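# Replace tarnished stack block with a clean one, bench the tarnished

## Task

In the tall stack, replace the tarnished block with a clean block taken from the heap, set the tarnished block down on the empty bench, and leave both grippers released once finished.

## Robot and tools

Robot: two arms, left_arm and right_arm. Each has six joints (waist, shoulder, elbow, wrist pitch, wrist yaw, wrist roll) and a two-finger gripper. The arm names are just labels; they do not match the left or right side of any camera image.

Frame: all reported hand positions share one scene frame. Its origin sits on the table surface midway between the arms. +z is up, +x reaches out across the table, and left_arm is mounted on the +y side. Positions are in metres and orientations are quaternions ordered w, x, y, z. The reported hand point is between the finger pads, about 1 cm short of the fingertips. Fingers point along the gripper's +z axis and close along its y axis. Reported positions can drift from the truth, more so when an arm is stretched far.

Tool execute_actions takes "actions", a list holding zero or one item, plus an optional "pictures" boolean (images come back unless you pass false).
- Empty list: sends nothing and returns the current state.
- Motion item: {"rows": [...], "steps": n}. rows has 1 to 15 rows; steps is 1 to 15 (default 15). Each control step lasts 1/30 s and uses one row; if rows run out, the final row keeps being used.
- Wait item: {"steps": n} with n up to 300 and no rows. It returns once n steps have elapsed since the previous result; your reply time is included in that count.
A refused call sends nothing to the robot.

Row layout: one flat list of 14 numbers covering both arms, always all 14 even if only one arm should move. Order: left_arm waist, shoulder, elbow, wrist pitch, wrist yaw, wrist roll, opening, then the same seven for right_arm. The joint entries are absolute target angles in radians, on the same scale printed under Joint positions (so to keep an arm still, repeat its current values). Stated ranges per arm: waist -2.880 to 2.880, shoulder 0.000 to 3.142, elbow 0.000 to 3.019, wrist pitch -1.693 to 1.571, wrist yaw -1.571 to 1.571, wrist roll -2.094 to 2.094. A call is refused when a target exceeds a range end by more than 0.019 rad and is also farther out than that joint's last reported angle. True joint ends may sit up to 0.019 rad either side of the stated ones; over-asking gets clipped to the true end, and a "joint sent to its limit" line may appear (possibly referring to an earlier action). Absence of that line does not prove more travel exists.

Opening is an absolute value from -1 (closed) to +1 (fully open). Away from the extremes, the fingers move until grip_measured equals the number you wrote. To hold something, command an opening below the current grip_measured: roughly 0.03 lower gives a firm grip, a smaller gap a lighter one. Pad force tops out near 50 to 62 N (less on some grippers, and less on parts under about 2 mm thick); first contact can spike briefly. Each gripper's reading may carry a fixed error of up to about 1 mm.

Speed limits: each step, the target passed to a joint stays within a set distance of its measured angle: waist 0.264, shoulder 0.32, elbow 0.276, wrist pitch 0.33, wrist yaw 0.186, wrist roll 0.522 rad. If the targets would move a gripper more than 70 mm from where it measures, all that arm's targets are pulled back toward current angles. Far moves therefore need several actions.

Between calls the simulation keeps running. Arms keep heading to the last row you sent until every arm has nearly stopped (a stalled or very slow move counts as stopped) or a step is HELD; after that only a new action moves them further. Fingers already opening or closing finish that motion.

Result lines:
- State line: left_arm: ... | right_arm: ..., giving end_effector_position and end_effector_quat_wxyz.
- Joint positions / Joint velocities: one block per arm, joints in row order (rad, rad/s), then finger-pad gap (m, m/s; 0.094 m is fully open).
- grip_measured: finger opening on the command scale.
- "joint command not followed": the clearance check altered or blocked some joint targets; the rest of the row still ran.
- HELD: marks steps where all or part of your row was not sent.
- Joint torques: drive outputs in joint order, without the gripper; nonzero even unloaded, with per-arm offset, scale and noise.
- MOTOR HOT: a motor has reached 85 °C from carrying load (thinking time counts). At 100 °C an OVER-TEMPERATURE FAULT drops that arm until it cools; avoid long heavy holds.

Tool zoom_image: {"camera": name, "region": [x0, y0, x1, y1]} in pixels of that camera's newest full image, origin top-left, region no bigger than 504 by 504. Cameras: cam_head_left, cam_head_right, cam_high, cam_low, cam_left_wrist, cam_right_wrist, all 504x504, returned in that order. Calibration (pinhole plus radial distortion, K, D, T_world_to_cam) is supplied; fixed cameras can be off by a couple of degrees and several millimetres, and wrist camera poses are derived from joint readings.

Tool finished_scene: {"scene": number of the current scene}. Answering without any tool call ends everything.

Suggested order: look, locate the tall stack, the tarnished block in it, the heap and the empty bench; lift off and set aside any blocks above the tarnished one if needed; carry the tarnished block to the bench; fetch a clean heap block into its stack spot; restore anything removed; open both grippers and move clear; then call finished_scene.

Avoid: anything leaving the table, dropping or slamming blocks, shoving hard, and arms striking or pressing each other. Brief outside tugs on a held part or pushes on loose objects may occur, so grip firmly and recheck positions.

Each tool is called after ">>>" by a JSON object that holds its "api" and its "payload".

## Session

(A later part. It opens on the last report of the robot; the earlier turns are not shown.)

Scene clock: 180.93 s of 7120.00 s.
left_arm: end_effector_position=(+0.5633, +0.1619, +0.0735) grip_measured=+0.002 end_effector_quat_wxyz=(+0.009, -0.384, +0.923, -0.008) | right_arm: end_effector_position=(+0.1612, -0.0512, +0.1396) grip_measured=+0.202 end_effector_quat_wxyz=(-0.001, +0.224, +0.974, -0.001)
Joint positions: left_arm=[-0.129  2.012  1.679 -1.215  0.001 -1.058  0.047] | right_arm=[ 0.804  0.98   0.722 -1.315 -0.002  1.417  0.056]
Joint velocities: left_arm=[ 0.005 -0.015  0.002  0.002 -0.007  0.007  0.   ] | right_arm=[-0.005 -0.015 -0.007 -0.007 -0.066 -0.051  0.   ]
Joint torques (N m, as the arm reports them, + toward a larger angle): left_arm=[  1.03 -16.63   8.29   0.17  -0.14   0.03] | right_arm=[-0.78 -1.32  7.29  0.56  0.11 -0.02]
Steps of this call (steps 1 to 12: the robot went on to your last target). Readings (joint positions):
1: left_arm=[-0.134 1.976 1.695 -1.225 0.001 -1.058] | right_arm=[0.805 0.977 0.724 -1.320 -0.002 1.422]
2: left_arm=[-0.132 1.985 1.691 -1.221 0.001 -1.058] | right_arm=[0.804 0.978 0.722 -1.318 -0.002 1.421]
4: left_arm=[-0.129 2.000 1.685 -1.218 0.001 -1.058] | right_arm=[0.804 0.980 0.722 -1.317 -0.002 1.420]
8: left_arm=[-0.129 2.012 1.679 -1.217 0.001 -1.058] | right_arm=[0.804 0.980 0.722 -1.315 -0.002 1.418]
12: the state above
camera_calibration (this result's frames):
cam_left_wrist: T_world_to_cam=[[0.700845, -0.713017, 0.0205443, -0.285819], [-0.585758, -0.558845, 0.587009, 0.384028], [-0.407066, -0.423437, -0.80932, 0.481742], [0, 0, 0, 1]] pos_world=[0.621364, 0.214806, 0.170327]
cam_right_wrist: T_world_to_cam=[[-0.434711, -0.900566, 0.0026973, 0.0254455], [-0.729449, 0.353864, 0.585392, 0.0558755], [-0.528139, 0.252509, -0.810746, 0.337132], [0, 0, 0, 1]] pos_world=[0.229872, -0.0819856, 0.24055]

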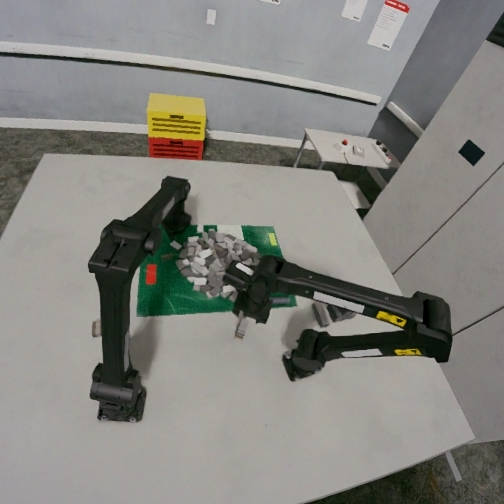

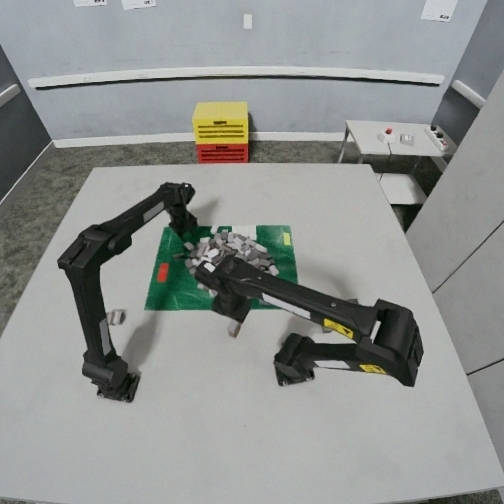

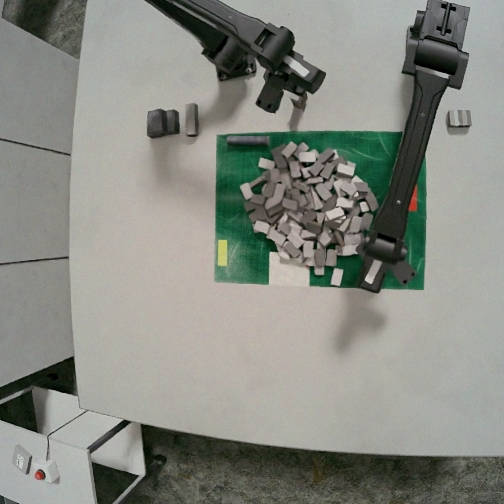

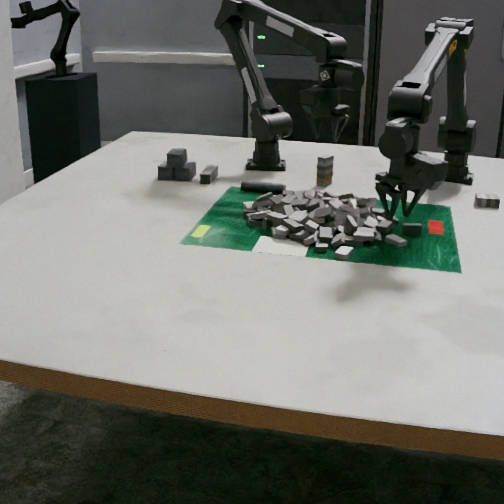

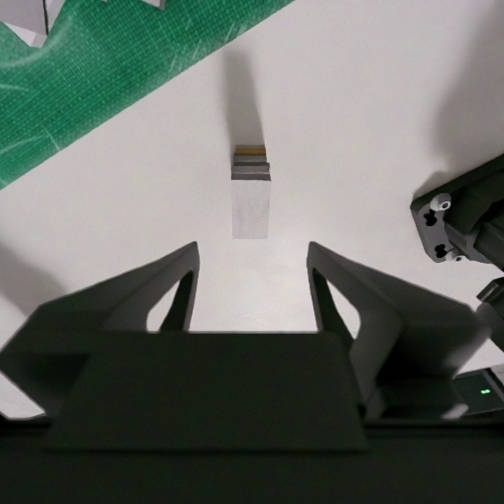

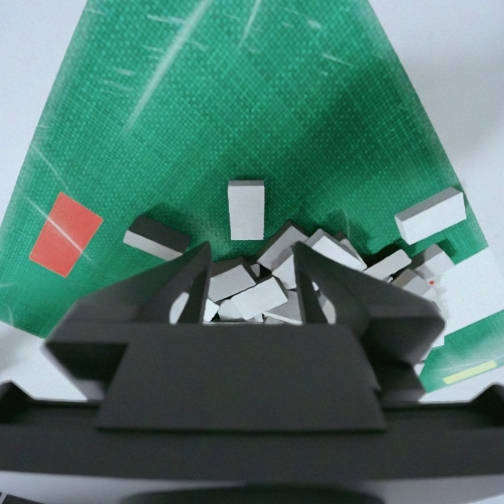

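>>> {"api": "execute_actions", "payload": {"actions": [{"rows": [[-0.119,2.017,1.687,-1.206,0,-1.057,0,0.798,0.99,0.706,-1.305,0,1.412,0.2],[-0.119,2.018,1.686,-1.204,0,-1.06,0,0.802,0.992,0.703,-1.3,0,1.415,0.2],[-0.118,2.019,1.685,-1.203,0,-1.063,0,0.806,0.994,0.699,-1.294,0,1.418,0.2],[-0.118,2.021,1.684,-1.2,0,-1.066,0,0.81,0.996,0.693,-1.285,0,1.421,0.2],[-0.117,2.024,1.682,-1.197,0,-1.069,0,0.813,1.0,0.686,-1.274,0,1.424,0.2],[-0.117,2.026,1.68,-1.194,0,-1.072,0,0.816,1.004,0.678,-1.262,0,1.427,0.2],[-0.116,2.029,1.678,-1.19,0,-1.075,0,0.818,1.009,0.669,-1.247,0,1.43,0.2],[-0.116,2.032,1.676,-1.186,0,-1.078,0,0.819,1.015,0.659,-1.232,0,1.433,0.2],[-0.116,2.035,1.673,-1.181,0,-1.081,0,0.819,1.021,0.648,-1.215,0,1.436,0.2],[-0.116,2.039,1.67,-1.176,0,-1.084,0,0.819,1.028,0.638,-1.197,0,1.439,0.2],[-0.116,2.042,1.668,-1.171,0,-1.086,0,0.819,1.036,0.627,-1.178,0,1.439,0.2],[-0.116,2.046,1.665,-1.167,0,-1.088,0,0.819,1.044,0.616,-1.159,0,1.439,0.2]], "steps": 12}], "pictures": false}}

>>> {"api": "execute_actions", "payload": {"actions": [{"rows": [[-0.116,2.05,1.662,-1.162,0,-1.088,0,0.819,1.052,0.605,-1.14,0,1.439,0.2],[-0.116,2.053,1.66,-1.157,0,-1.088,0,0.819,1.061,0.595,-1.12,0,1.439,0.2],[-0.116,2.057,1.657,-1.152,0,-1.088,0,0.819,1.07,0.585,-1.101,0,1.439,0.2],[-0.116,2.06,1.654,-1.147,0,-1.088,0,0.819,1.079,0.575,-1.083,0,1.439,0.2],[-0.116,2.063,1.652,-1.143,0,-1.088,0,0.819,1.087,0.566,-1.066,0,1.439,0.2],[-0.116,2.066,1.65,-1.139,0,-1.088,0,0.819,1.096,0.558,-1.05,0,1.439,0.2],[-0.116,2.068,1.648,-1.136,0,-1.088,0,0.819,1.103,0.551,-1.035,0,1.439,0.2],[-0.116,2.071,1.646,-1.133,0,-1.088,0,0.819,1.11,0.545,-1.022,0,1.439,0.2],[-0.116,2.073,1.645,-1.13,0,-1.088,0,0.819,1.115,0.54,-1.012,0,1.439,0.2],[-0.116,2.074,1.644,-1.129,0,-1.088,0,0.819,1.119,0.537,-1.004,0,1.439,0.2],[-0.116,2.075,1.643,-1.127,0,-1.088,0,0.819,1.122,0.534,-0.999,0,1.439,0.2],[-0.116,2.075,1.643,-1.127,0,-1.088,0,0.819,1.123,0.5335,-0.9975,0,1.439,0.2]], "steps": 15}], "pictures": false}}

>>> {"api": "execute_actions", "payload": {"actions": [{"steps": 8}], "pictures": true}}

Scene clock: 208.77 s of 7120.00 s.
left_arm: end_effector_position=(+0.5680, +0.1605, +0.0710) grip_measured=+0.002 end_effector_quat_wxyz=(+0.018, -0.388, +0.921, -0.015) | right_arm: end_effector_position=(+0.1618, -0.0481, +0.1080) grip_measured=+0.202 end_effector_quat_wxyz=(+0.001, +0.226, +0.974, +0.005)
Joint positions: left_arm=[-0.129  2.012  1.672 -1.185  0.001 -1.067  0.047] | right_arm=[ 0.809  1.012  0.654 -1.203 -0.002  1.426  0.056]
Joint velocities: left_arm=[ 0.005 -0.005 -0.085  0.12   0.066 -0.095 -0.   ] | right_arm=[ 0.005  0.239 -0.335  0.515  0.051  0.095  0.   ]
Joint torques (N m, as the arm reports them, + toward a larger angle): left_arm=[  1.11 -15.08   7.55   0.15  -0.14  -0.15] | right_arm=[ 0.98 -1.06  7.12  0.29  0.11  0.16]
Steps of this call (steps 1 to 30: the robot went on to your last target; steps 31 to 90: nothing new was sent; then 24.43 s passed at rest; steps 91 to 102: all 12 steps of this action). Readings (joint positions):
91: left_arm=[-0.129 2.012 1.679 -1.215 0.001 -1.058] | right_arm=[0.804 0.980 0.722 -1.315 -0.002 1.417]
92: left_arm=[-0.129 2.012 1.679 -1.215 0.001 -1.058] | right_arm=[0.804 0.980 0.722 -1.314 -0.002 1.417]
94: left_arm=[-0.129 2.012 1.679 -1.213 0.001 -1.058] | right_arm=[0.804 0.980 0.720 -1.306 -0.002 1.417]
98: left_arm=[-0.129 2.012 1.679 -1.203 0.001 -1.060] | right_arm=[0.805 0.986 0.696 -1.266 -0.002 1.420]
102: the state above

Scene clock: 209.27 s of 7120.00 s.
left_arm: end_effector_position=(+0.5636, +0.1618, +0.0327) grip_measured=+0.002 end_effector_quat_wxyz=(+0.006, -0.392, +0.920, -0.005) | right_arm: end_effector_position=(+0.1605, -0.0501, +0.0491) grip_measured=+0.202 end_effector_quat_wxyz=(-0.002, +0.228, +0.974, -0.003)
Joint positions: left_arm=[-0.129  2.058  1.64  -1.138  0.001 -1.075  0.047] | right_arm=[ 0.809  1.115  0.547 -1.009 -0.002  1.431  0.056]
Joint velocities: left_arm=[-0.005  0.024 -0.017  0.012  0.037  0.037  0.001] | right_arm=[-0.024  0.005  0.002  0.012 -0.022  0.022  0.001]
Joint torques (N m, as the arm reports them, + toward a larger angle): left_arm=[  1.07 -16.53   7.83   0.06  -0.14  -0.15] | right_arm=[ 0.92 -2.71  6.41  0.65  0.11  0.16]
Steps of this call (steps 1 to 15: all 15 steps of this action). Readings (joint positions):
1: left_arm=[-0.129 2.013 1.670 -1.181 0.001 -1.069] | right_arm=[0.809 1.021 0.642 -1.185 -0.002 1.427]
2: left_arm=[-0.129 2.014 1.667 -1.176 0.001 -1.070] | right_arm=[0.809 1.030 0.630 -1.166 -0.002 1.428]
4: left_arm=[-0.129 2.019 1.662 -1.167 0.001 -1.072] | right_arm=[0.809 1.050 0.608 -1.128 -0.002 1.429]
8: left_arm=[-0.129 2.035 1.652 -1.149 0.001 -1.074] | right_arm=[0.809 1.087 0.571 -1.060 -0.002 1.430]
15: the state above

Scene clock: 209.53 s of 7120.00 s.
left_arm: end_effector_position=(+0.5637, +0.1617, +0.0324) grip_measured=+0.002 end_effector_quat_wxyz=(+0.006, -0.392, +0.920, -0.005) | right_arm: end_effector_position=(+0.1608, -0.0495, +0.0491) grip_measured=+0.202 end_effector_quat_wxyz=(-0.001, +0.228, +0.974, -0.002)
Joint positions: left_arm=[-0.129  2.058  1.64  -1.137  0.001 -1.075  0.047] | right_arm=[ 0.809  1.115  0.547 -1.007 -0.002  1.431  0.056]
Joint velocities: left_arm=[-0.015 -0.005 -0.012 -0.022 -0.066 -0.051 -0.   ] | right_arm=[-0.015 -0.024  0.002  0.002  0.007 -0.037  0.001]
Joint torques (N m, as the arm reports them, + toward a larger angle): left_arm=[  1.19 -16.22   7.79   0.13  -0.14  -0.14] | right_arm=[ 0.93 -2.56  6.09  0.5   0.11  0.16]
Steps of this call (steps 1 to 8: the robot went on to your last target). Readings (joint positions):
1: left_arm=[-0.129 2.058 1.640 -1.138 0.001 -1.075] | right_arm=[0.809 1.115 0.547 -1.008 -0.002 1.431]
2: left_arm=[-0.129 2.058 1.640 -1.138 0.001 -1.075] | right_arm=[0.809 1.115 0.547 -1.007 -0.002 1.431]
4: left_arm=[-0.129 2.058 1.640 -1.137 0.001 -1.075] | right_arm=[0.809 1.115 0.547 -1.007 -0.002 1.431]
8: the state above
camera_calibration (this result's frames):
cam_left_wrist: T_world_to_cam=[[0.713371, -0.700639, 0.0143869, -0.294209], [-0.571679, -0.569948, 0.590205, 0.402122], [-0.405321, -0.429259, -0.807125, 0.44844], [0, 0, 0, 1]] pos_world=[0.621527, 0.215551, 0.128845]
cam_right_wrist: T_world_to_cam=[[-0.44225, -0.896882, 0.0042349, 0.0283122], [-0.725957, 0.360733, 0.585541, 0.107734], [-0.526689, 0.255881, -0.810632, 0.263083], [0, 0, 0, 1]] pos_world=[0.229294, -0.0807885, 0.150061]

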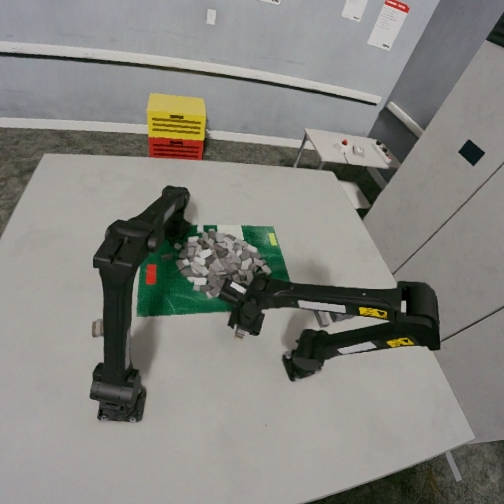

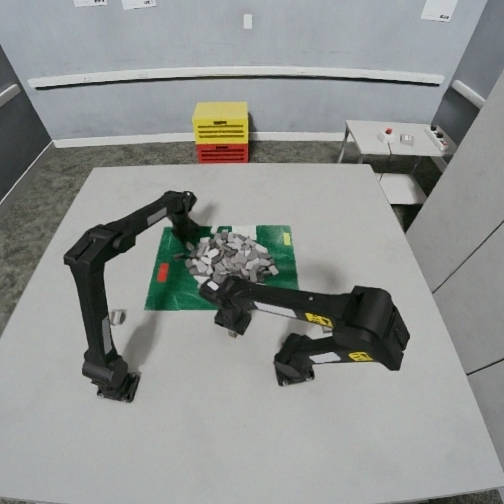

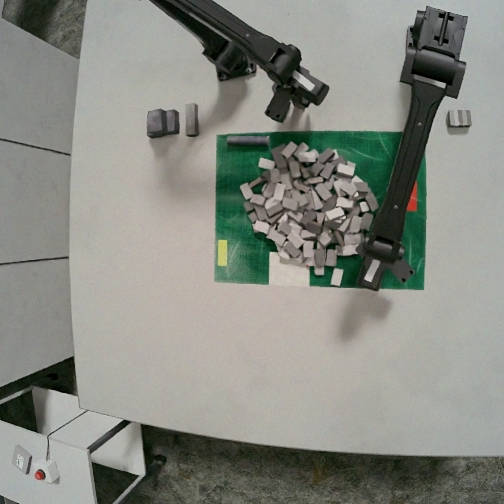

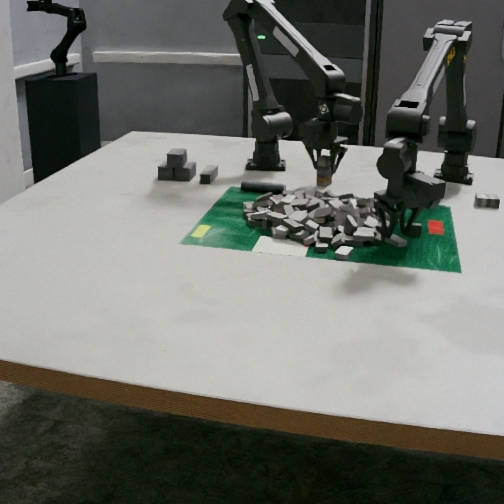

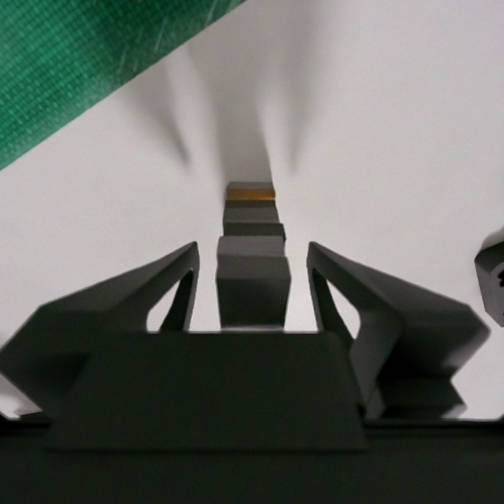

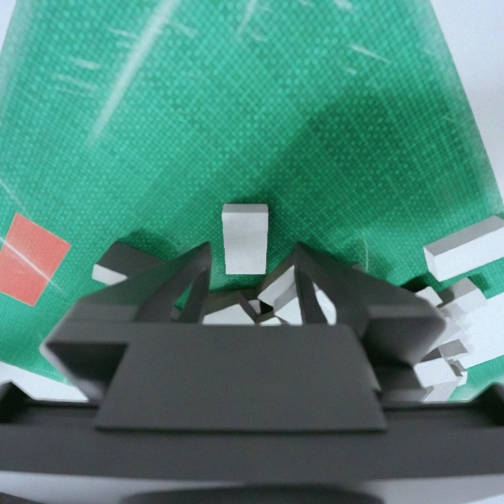

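>>> {"api": "zoom_image", "payload": {"camera": "cam_low", "region": [290, 125, 360, 195]}}

>>> {"api": "zoom_image", "payload": {"camera": "cam_low", "region": [365, 185, 445, 265]}}

>>> {"api": "zoom_image", "payload": {"camera": "cam_right_wrist", "region": [190, 190, 316, 316]}}

>>> {"api": "zoom_image", "payload": {"camera": "cam_left_wrist", "region": [170, 170, 338, 338]}}

Region (290, 125, 360, 195) of cam_low's 504x504 image, scaled by 7.200, with more detail than that image has.

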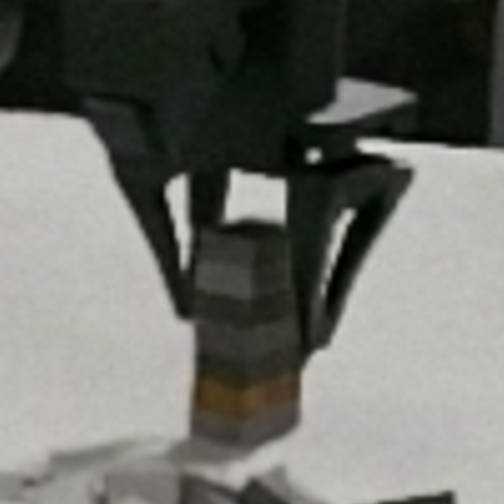

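Region (365, 185, 445, 265) of cam_low's 504x504 image, scaled by 6.300, with more detail than that image has.

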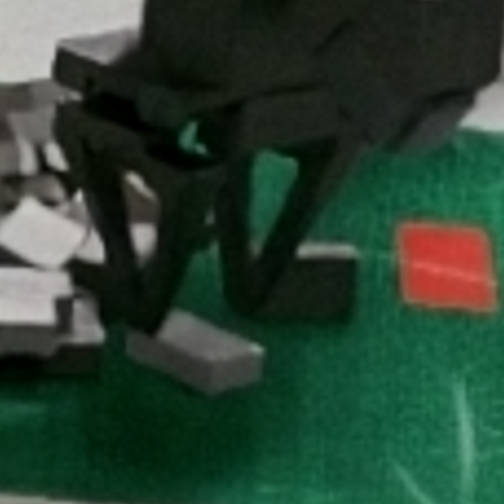

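Region (190, 190, 316, 316) of cam_right_wrist's 504x504 image, scaled by 4.000, with more detail than that image has.

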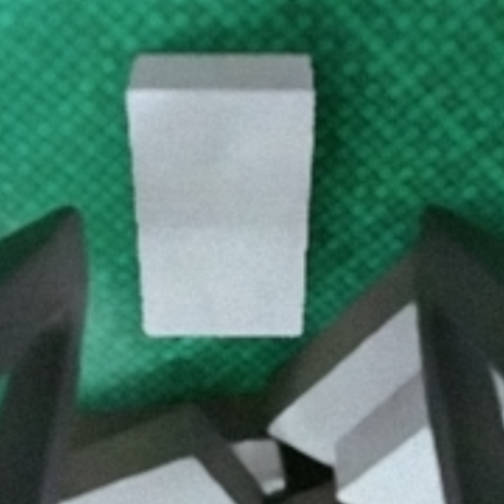

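Region (170, 170, 338, 338) of cam_left_wrist's 504x504 image, scaled by 3.000, with more detail than that image has.

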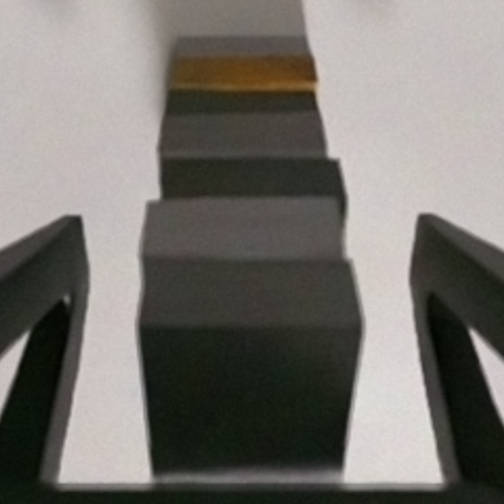

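>>> {"api": "execute_actions", "payload": {"actions": [{"rows": [[-0.116,2.074,1.642,-1.126,0,-1.088,0,0.819,1.123,0.533,-0.997,0,1.439,0.2],[-0.115,2.073,1.64,-1.124,0,-1.088,0,0.819,1.124,0.533,-0.995,0,1.439,0.2],[-0.115,2.072,1.638,-1.12,0,-1.088,0,0.819,1.126,0.532,-0.993,0,1.439,0.2],[-0.114,2.071,1.634,-1.114,0,-1.088,0,0.819,1.128,0.53,-0.989,0,1.439,0.2],[-0.114,2.07,1.63,-1.108,0,-1.088,0,0.819,1.13,0.529,-0.985,0,1.439,0.2],[-0.113,2.069,1.625,-1.102,0,-1.088,0,0.819,1.132,0.527,-0.981,0,1.439,0.2],[-0.113,2.068,1.62,-1.095,0,-1.088,0,0.819,1.135,0.525,-0.976,0,1.439,0.2],[-0.113,2.067,1.614,-1.088,0,-1.088,0,0.819,1.137,0.524,-0.972,0,1.439,0.2],[-0.113,2.066,1.609,-1.081,0,-1.088,0,0.819,1.14,0.522,-0.967,0,1.439,0.2],[-0.113,2.066,1.604,-1.074,0,-1.088,0,0.819,1.142,0.52,-0.963,0,1.439,0.2],[-0.113,2.066,1.6,-1.068,0,-1.088,0,0.819,1.144,0.519,-0.959,0,1.439,0.2],[-0.113,2.066,1.596,-1.063,0,-1.088,0,0.819,1.146,0.517,-0.955,0,1.439,0.2],[-0.113,2.066,1.594,-1.059,0,-1.088,0,0.819,1.148,0.516,-0.953,0,1.439,0.2],[-0.113,2.066,1.592,-1.056,0,-1.088,0,0.819,1.149,0.516,-0.951,0,1.439,0.2],[-0.113,2.066,1.591,-1.0555,0,-1.088,0,0.819,1.149,0.5155,-0.9505,0,1.439,0.2]], "steps": 15}], "pictures": false}}

>>> {"api": "execute_actions", "payload": {"actions": [{"steps": 9}], "pictures": true}}

Scene clock: 241.20 s of 7120.00 s.
left_arm: end_effector_position=(+0.5609, +0.1635, +0.0162) grip_measured=+0.002 end_effector_quat_wxyz=(+0.013, -0.392, +0.920, -0.011) | right_arm: end_effector_position=(+0.1622, -0.0476, +0.0404) grip_measured=+0.202 end_effector_quat_wxyz=(+0.000, +0.228, +0.974, +0.003)
Joint positions: left_arm=[-0.127  2.058  1.592 -1.071  0.001 -1.076  0.047] | right_arm=[ 0.809  1.134  0.532 -0.964 -0.002  1.431  0.056]
Joint velocities: left_arm=[-0.015 -0.024 -0.066  0.076 -0.022 -0.022 -0.001] | right_arm=[-0.015  0.073 -0.037  0.056  0.095 -0.022  0.001]
Joint torques (N m, as the arm reports them, + toward a larger angle): left_arm=[  0.88 -16.85   7.5    0.14  -0.14  -0.14] | right_arm=[ 0.95 -2.86  5.93  0.45  0.11  0.16]
Steps of this call (steps 1 to 15: the robot went on to your last target; steps 16 to 90: nothing new was sent; then 28.17 s passed at rest; steps 91 to 105: all 15 steps of this action). Readings (joint positions):
91: left_arm=[-0.129 2.058 1.640 -1.137 0.001 -1.076] | right_arm=[0.809 1.115 0.547 -1.007 -0.002 1.431]
92: left_arm=[-0.129 2.058 1.640 -1.136 0.001 -1.076] | right_arm=[0.809 1.115 0.547 -1.006 -0.002 1.431]
94: left_arm=[-0.129 2.058 1.639 -1.131 0.001 -1.076] | right_arm=[0.809 1.115 0.547 -1.003 -0.002 1.431]
98: left_arm=[-0.128 2.058 1.627 -1.109 0.001 -1.076] | right_arm=[0.809 1.117 0.546 -0.989 -0.002 1.431]
105: the state above

Scene clock: 241.50 s of 7120.00 s.
left_arm: end_effector_position=(+0.5611, +0.1634, +0.0153) grip_measured=+0.002 end_effector_quat_wxyz=(+0.014, -0.392, +0.920, -0.012) | right_arm: end_effector_position=(+0.1620, -0.0478, +0.0390) grip_measured=+0.202 end_effector_quat_wxyz=(-0.000, +0.228, +0.974, +0.002)
Joint positions: left_arm=[-0.127  2.058  1.59  -1.065  0.001 -1.076  0.047] | right_arm=[ 0.809  1.137  0.53  -0.96  -0.002  1.431  0.056]
Joint velocities: left_arm=[-0.015 -0.015 -0.002  0.002 -0.066  0.007 -0.001] | right_arm=[-0.015 -0.005 -0.017 -0.007  0.022 -0.095 -0.   ]
Joint torques (N m, as the arm reports them, + toward a larger angle): left_arm=[  1.15 -16.5    7.45   0.18  -0.16  -0.11] | right_arm=[ 0.94 -2.48  5.92  0.6   0.11  0.16]
Steps of this call (steps 1 to 9: the robot went on to your last target). Readings (joint positions):
1: left_arm=[-0.127 2.058 1.590 -1.069 0.001 -1.076] | right_arm=[0.809 1.136 0.531 -0.962 -0.002 1.431]
2: left_arm=[-0.127 2.058 1.590 -1.068 0.001 -1.076] | right_arm=[0.809 1.137 0.530 -0.961 -0.002 1.431]
4: left_arm=[-0.127 2.058 1.590 -1.067 0.001 -1.076] | right_arm=[0.809 1.137 0.530 -0.961 -0.002 1.431]
8: left_arm=[-0.127 2.058 1.590 -1.065 0.001 -1.076] | right_arm=[0.809 1.137 0.530 -0.960 -0.002 1.431]
9: the state above
camera_calibration (this result's frames):
cam_left_wrist: T_world_to_cam=[[0.714217, -0.699142, 0.0330731, -0.291952], [-0.582657, -0.567709, 0.581565, 0.417628], [-0.387821, -0.434634, -0.812827, 0.425453], [0, 0, 0, 1]] pos_world=[0.61685, 0.217892, 0.112597]
cam_right_wrist: T_world_to_cam=[[-0.442252, -0.896883, -0.0036946, 0.0307287], [-0.728607, 0.356866, 0.584618, 0.114155], [-0.523016, 0.26124, -0.8113, 0.254775], [0, 0, 0, 1]] pos_world=[0.230016, -0.0797357, 0.140075]

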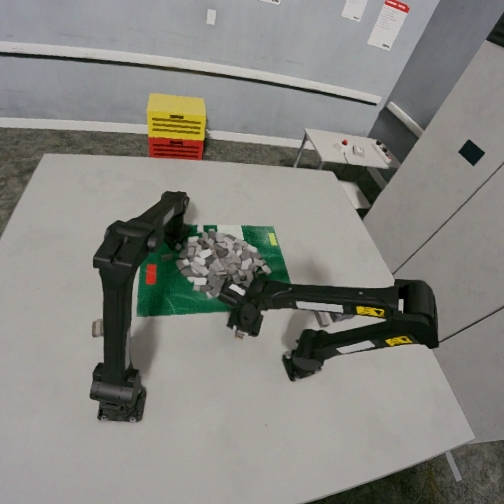

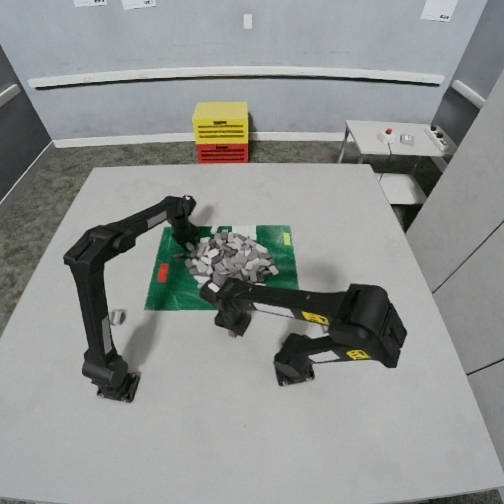

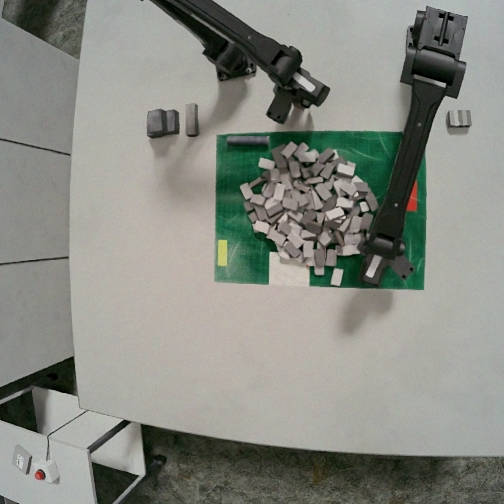

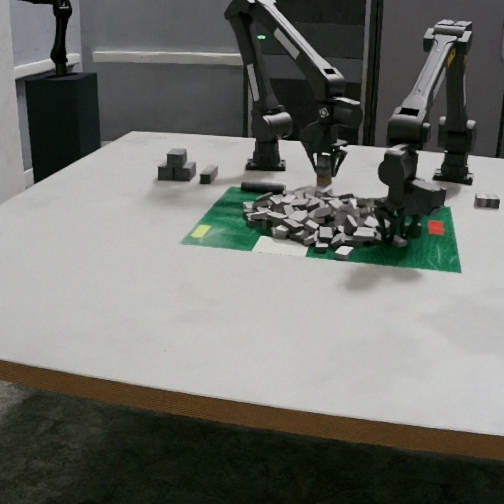

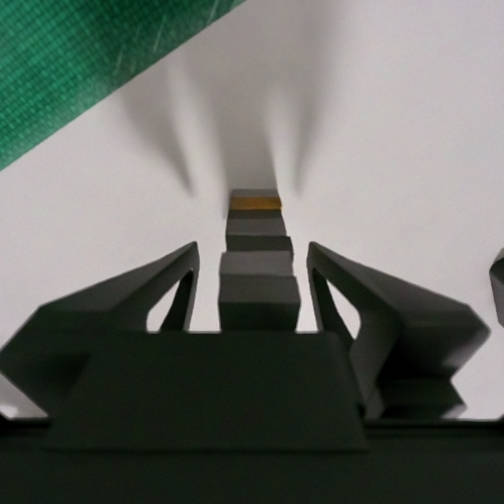

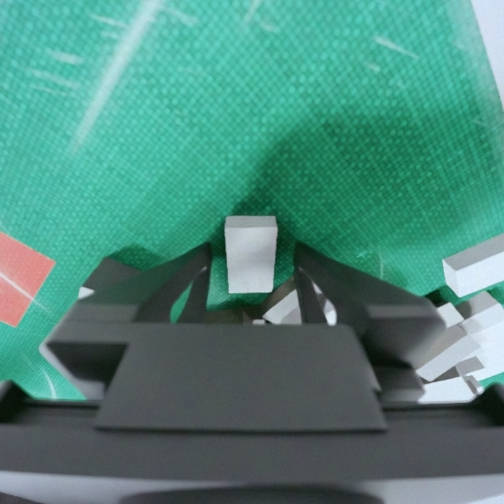

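>>> {"api": "zoom_image", "payload": {"camera": "cam_right_wrist", "region": [190, 200, 316, 326]}}

>>> {"api": "zoom_image", "payload": {"camera": "cam_low", "region": [365, 195, 435, 265]}}

>>> {"api": "zoom_image", "payload": {"camera": "cam_low", "region": [290, 125, 360, 195]}}

Region (190, 200, 316, 326) of cam_right_wrist's 504x504 image, scaled by 4.000, with more detail than that image has.

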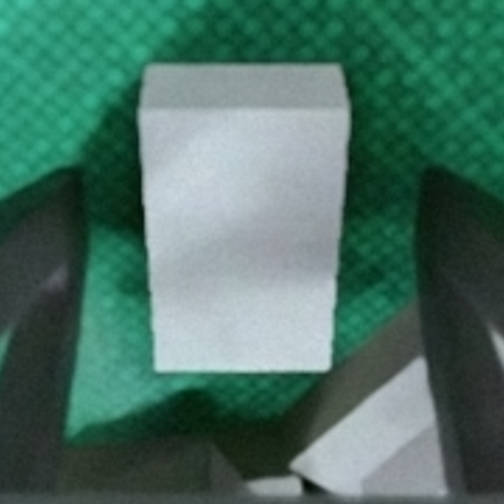

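Region (365, 195, 435, 265) of cam_low's 504x504 image, scaled by 7.200, with more detail than that image has.

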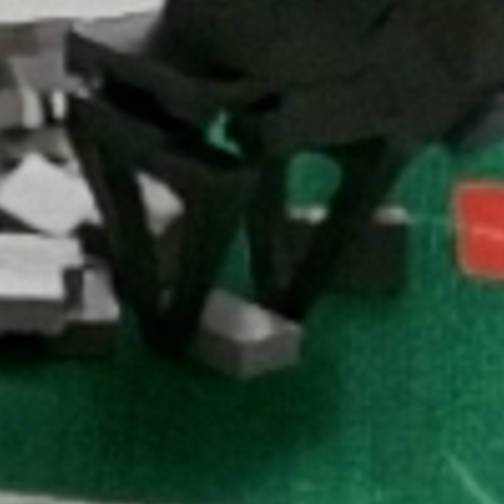

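Region (290, 125, 360, 195) of cam_low's 504x504 image, scaled by 7.200, with more detail than that image has.

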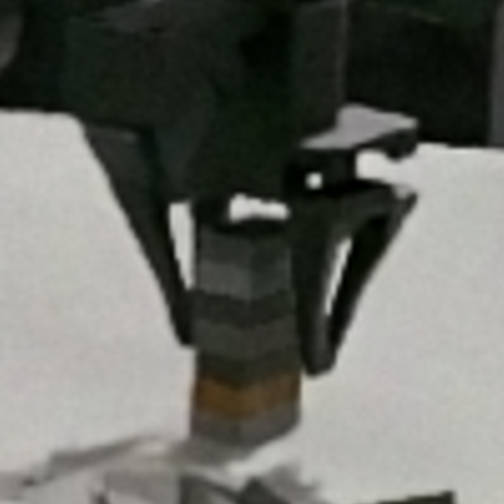

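>>> {"api": "execute_actions", "payload": {"actions": [{"rows": [[-0.113,2.066,1.591,-1.0555,0,-1.088,-0.06,0.819,1.151,0.515,-0.95,0,1.439,0.18],[-0.113,2.066,1.591,-1.0555,0,-1.088,-0.12,0.819,1.153,0.5145,-0.948,0,1.439,0.16],[-0.113,2.066,1.591,-1.0555,0,-1.088,-0.18,0.819,1.155,0.513,-0.945,0,1.439,0.14],[-0.113,2.066,1.591,-1.0555,0,-1.088,-0.24,0.819,1.157,0.512,-0.942,0,1.439,0.12],[-0.113,2.066,1.591,-1.0555,0,-1.088,-0.29,0.819,1.159,0.51,-0.938,0,1.439,0.10],[-0.113,2.066,1.591,-1.0555,0,-1.088,-0.33,0.819,1.162,0.508,-0.933,0,1.439,0.08],[-0.113,2.066,1.591,-1.0555,0,-1.088,-0.36,0.819,1.165,0.506,-0.928,0,1.439,0.06],[-0.113,2.066,1.591,-1.0555,0,-1.088,-0.385,0.819,1.168,0.504,-0.923,0,1.439,0.04],[-0.113,2.066,1.591,-1.0555,0,-1.088,-0.405,0.819,1.171,0.502,-0.918,0,1.439,0.02],[-0.113,2.066,1.591,-1.0555,0,-1.088,-0.425,0.819,1.174,0.5,-0.914,0,1.439,0],[-0.113,2.066,1.591,-1.0555,0,-1.088,-0.44,0.819,1.176,0.499,-0.91,0,1.439,-0.02],[-0.113,2.066,1.591,-1.0555,0,-1.088,-0.455,0.819,1.178,0.497,-0.906,0,1.439,-0.04],[-0.113,2.066,1.591,-1.0555,0,-1.088,-0.47,0.819,1.18,0.496,-0.903,0,1.439,-0.06],[-0.113,2.066,1.591,-1.0555,0,-1.088,-0.485,0.819,1.181,0.495,-0.902,0,1.439,-0.08],[-0.113,2.066,1.591,-1.0555,0,-1.088,-0.5,0.819,1.181,0.495,-0.901,0,1.439,-0.1]], "steps": 15}], "pictures": false}}

>>> {"api": "execute_actions", "payload": {"actions": [{"steps": 8}], "pictures": true}}

Scene clock: 259.10 s of 7120.00 s.
left_arm: end_effector_position=(+0.5611, +0.1634, +0.0153) grip_measured=-0.478 end_effector_quat_wxyz=(+0.014, -0.393, +0.919, -0.012) | right_arm: end_effector_position=(+0.1616, -0.0484, +0.0268) grip_measured=-0.089 end_effector_quat_wxyz=(-0.001, +0.228, +0.974, +0.001)
Joint positions: left_arm=[-0.127  2.058  1.59  -1.065  0.001 -1.076  0.025] | right_arm=[ 0.809  1.167  0.511 -0.914 -0.002  1.431  0.043]
Joint velocities: left_arm=[ 0.005 -0.005 -0.002 -0.007  0.037 -0.066 -0.007] | right_arm=[-0.015  0.034 -0.037  0.046  0.022  0.022 -0.018]
Joint torques (N m, as the arm reports them, + toward a larger angle): left_arm=[  1.01 -16.68   7.45   0.09  -0.16  -0.14] | right_arm=[ 0.98 -3.32  5.75  0.62  0.12  0.15]
Steps of this call (steps 1 to 15: the robot went on to your last target; steps 16 to 90: nothing new was sent; then 14.10 s passed at rest; steps 91 to 105: all 15 steps of this action). Readings (joint positions):
91: left_arm=[-0.127 2.058 1.590 -1.065 0.001 -1.076] | right_arm=[0.809 1.137 0.530 -0.960 -0.002 1.431]
92: left_arm=[-0.127 2.058 1.590 -1.065 0.001 -1.076] | right_arm=[0.809 1.137 0.530 -0.959 -0.002 1.431]
94: left_arm=[-0.127 2.058 1.590 -1.065 0.001 -1.076] | right_arm=[0.809 1.138 0.530 -0.956 -0.002 1.431]
98: left_arm=[-0.127 2.058 1.590 -1.065 0.001 -1.076] | right_arm=[0.809 1.145 0.527 -0.940 -0.002 1.431]
105: the state above

Scene clock: 259.37 s of 7120.00 s.
left_arm: end_effector_position=(+0.5611, +0.1634, +0.0153) grip_measured=-0.480 end_effector_quat_wxyz=(+0.014, -0.393, +0.919, -0.012) | right_arm: end_effector_position=(+0.1617, -0.0483, +0.0259) grip_measured=-0.098 end_effector_quat_wxyz=(-0.000, +0.228, +0.974, +0.001)
Joint positions: left_arm=[-0.127  2.058  1.59  -1.065  0.001 -1.076  0.024] | right_arm=[ 0.809  1.168  0.51  -0.91  -0.002  1.431  0.042]
Joint velocities: left_arm=[-0.005 -0.005 -0.007  0.002 -0.081 -0.081  0.   ] | right_arm=[ 0.005 -0.015 -0.007 -0.002  0.007 -0.037  0.   ]
Joint torques (N m, as the arm reports them, + toward a larger angle): left_arm=[  1.26 -16.56   7.5    0.26  -0.13  -0.14] | right_arm=[ 0.97 -2.88  5.71  0.58  0.11  0.16]
Steps of this call (steps 1 to 8: the robot went on to your last target). Readings (joint positions):
1: left_arm=[-0.127 2.058 1.590 -1.065 0.001 -1.076] | right_arm=[0.809 1.168 0.510 -0.913 -0.002 1.431]
2: left_arm=[-0.127 2.058 1.590 -1.065 0.001 -1.076] | right_arm=[0.809 1.168 0.510 -0.912 -0.002 1.431]
4: left_arm=[-0.127 2.058 1.590 -1.065 0.001 -1.076] | right_arm=[0.809 1.168 0.510 -0.911 -0.002 1.431]
8: the state above
camera_calibration (this result's frames):
cam_left_wrist: T_world_to_cam=[[0.714484, -0.69887, 0.0330796, -0.292146], [-0.582438, -0.567923, 0.581575, 0.41754], [-0.387659, -0.434793, -0.81282, 0.425388], [0, 0, 0, 1]] pos_world=[0.61683, 0.217914, 0.112596]
cam_right_wrist: T_world_to_cam=[[-0.442255, -0.896888, -0.00142903, 0.0300353], [-0.72785, 0.35797, 0.584886, 0.121677], [-0.524066, 0.259709, -0.811114, 0.244178], [0, 0, 0, 1]] pos_world=[0.229811, -0.0800337, 0.126932]

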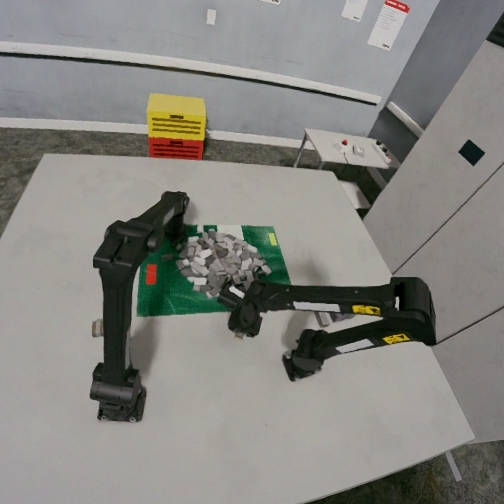

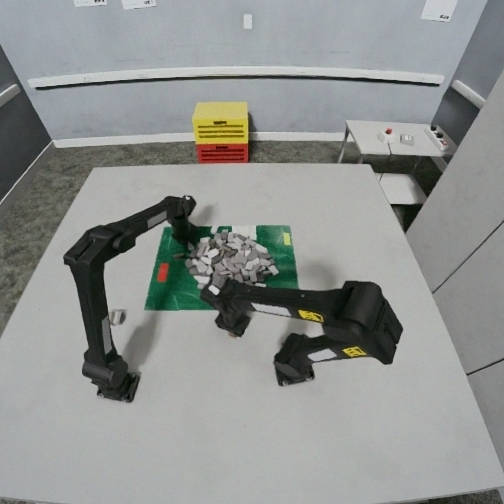

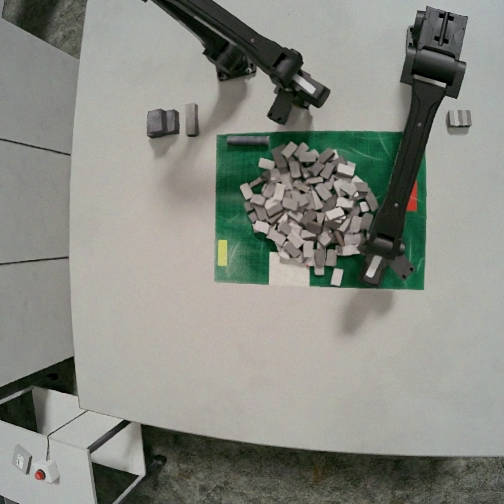

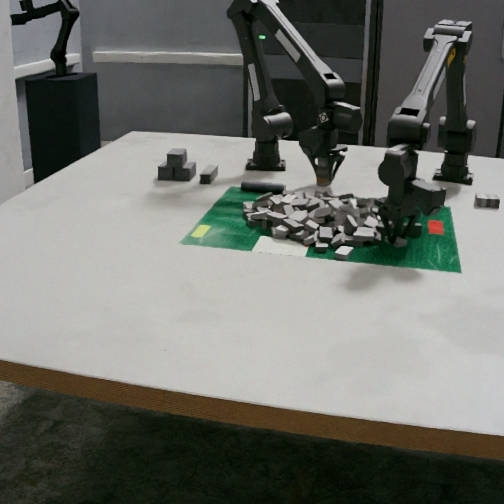

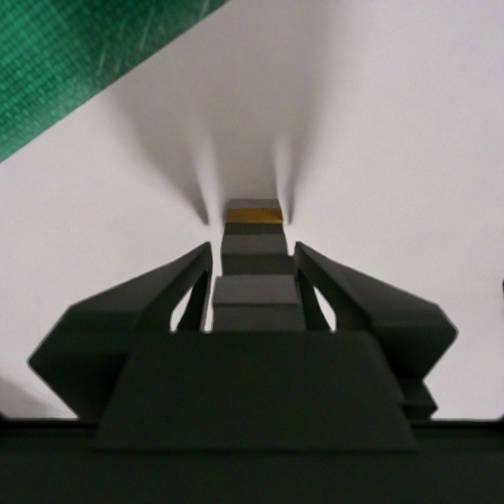

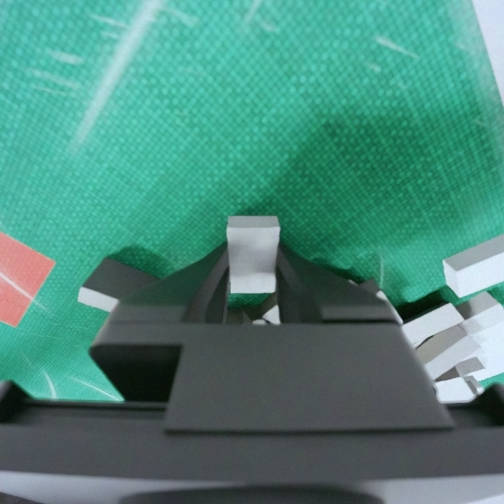

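>>> {"api": "zoom_image", "payload": {"camera": "cam_low", "region": [290, 125, 360, 195]}}

>>> {"api": "zoom_image", "payload": {"camera": "cam_left_wrist", "region": [184, 190, 324, 330]}}

Region (290, 125, 360, 195) of cam_low's 504x504 image, scaled by 7.200, with more detail than that image has.

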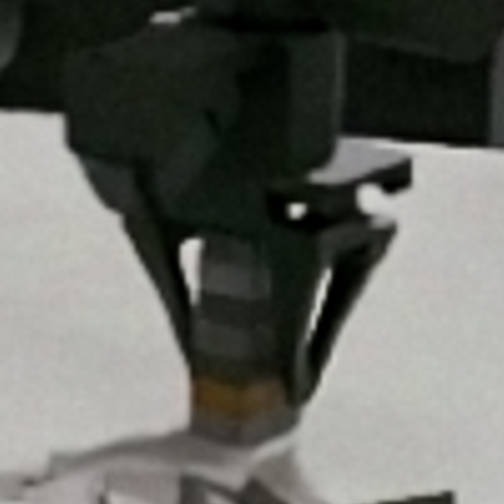

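Region (184, 190, 324, 330) of cam_left_wrist's 504x504 image, scaled by 3.600, with more detail than that image has.

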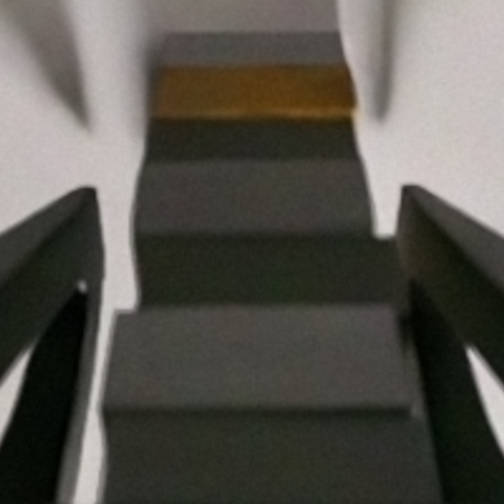

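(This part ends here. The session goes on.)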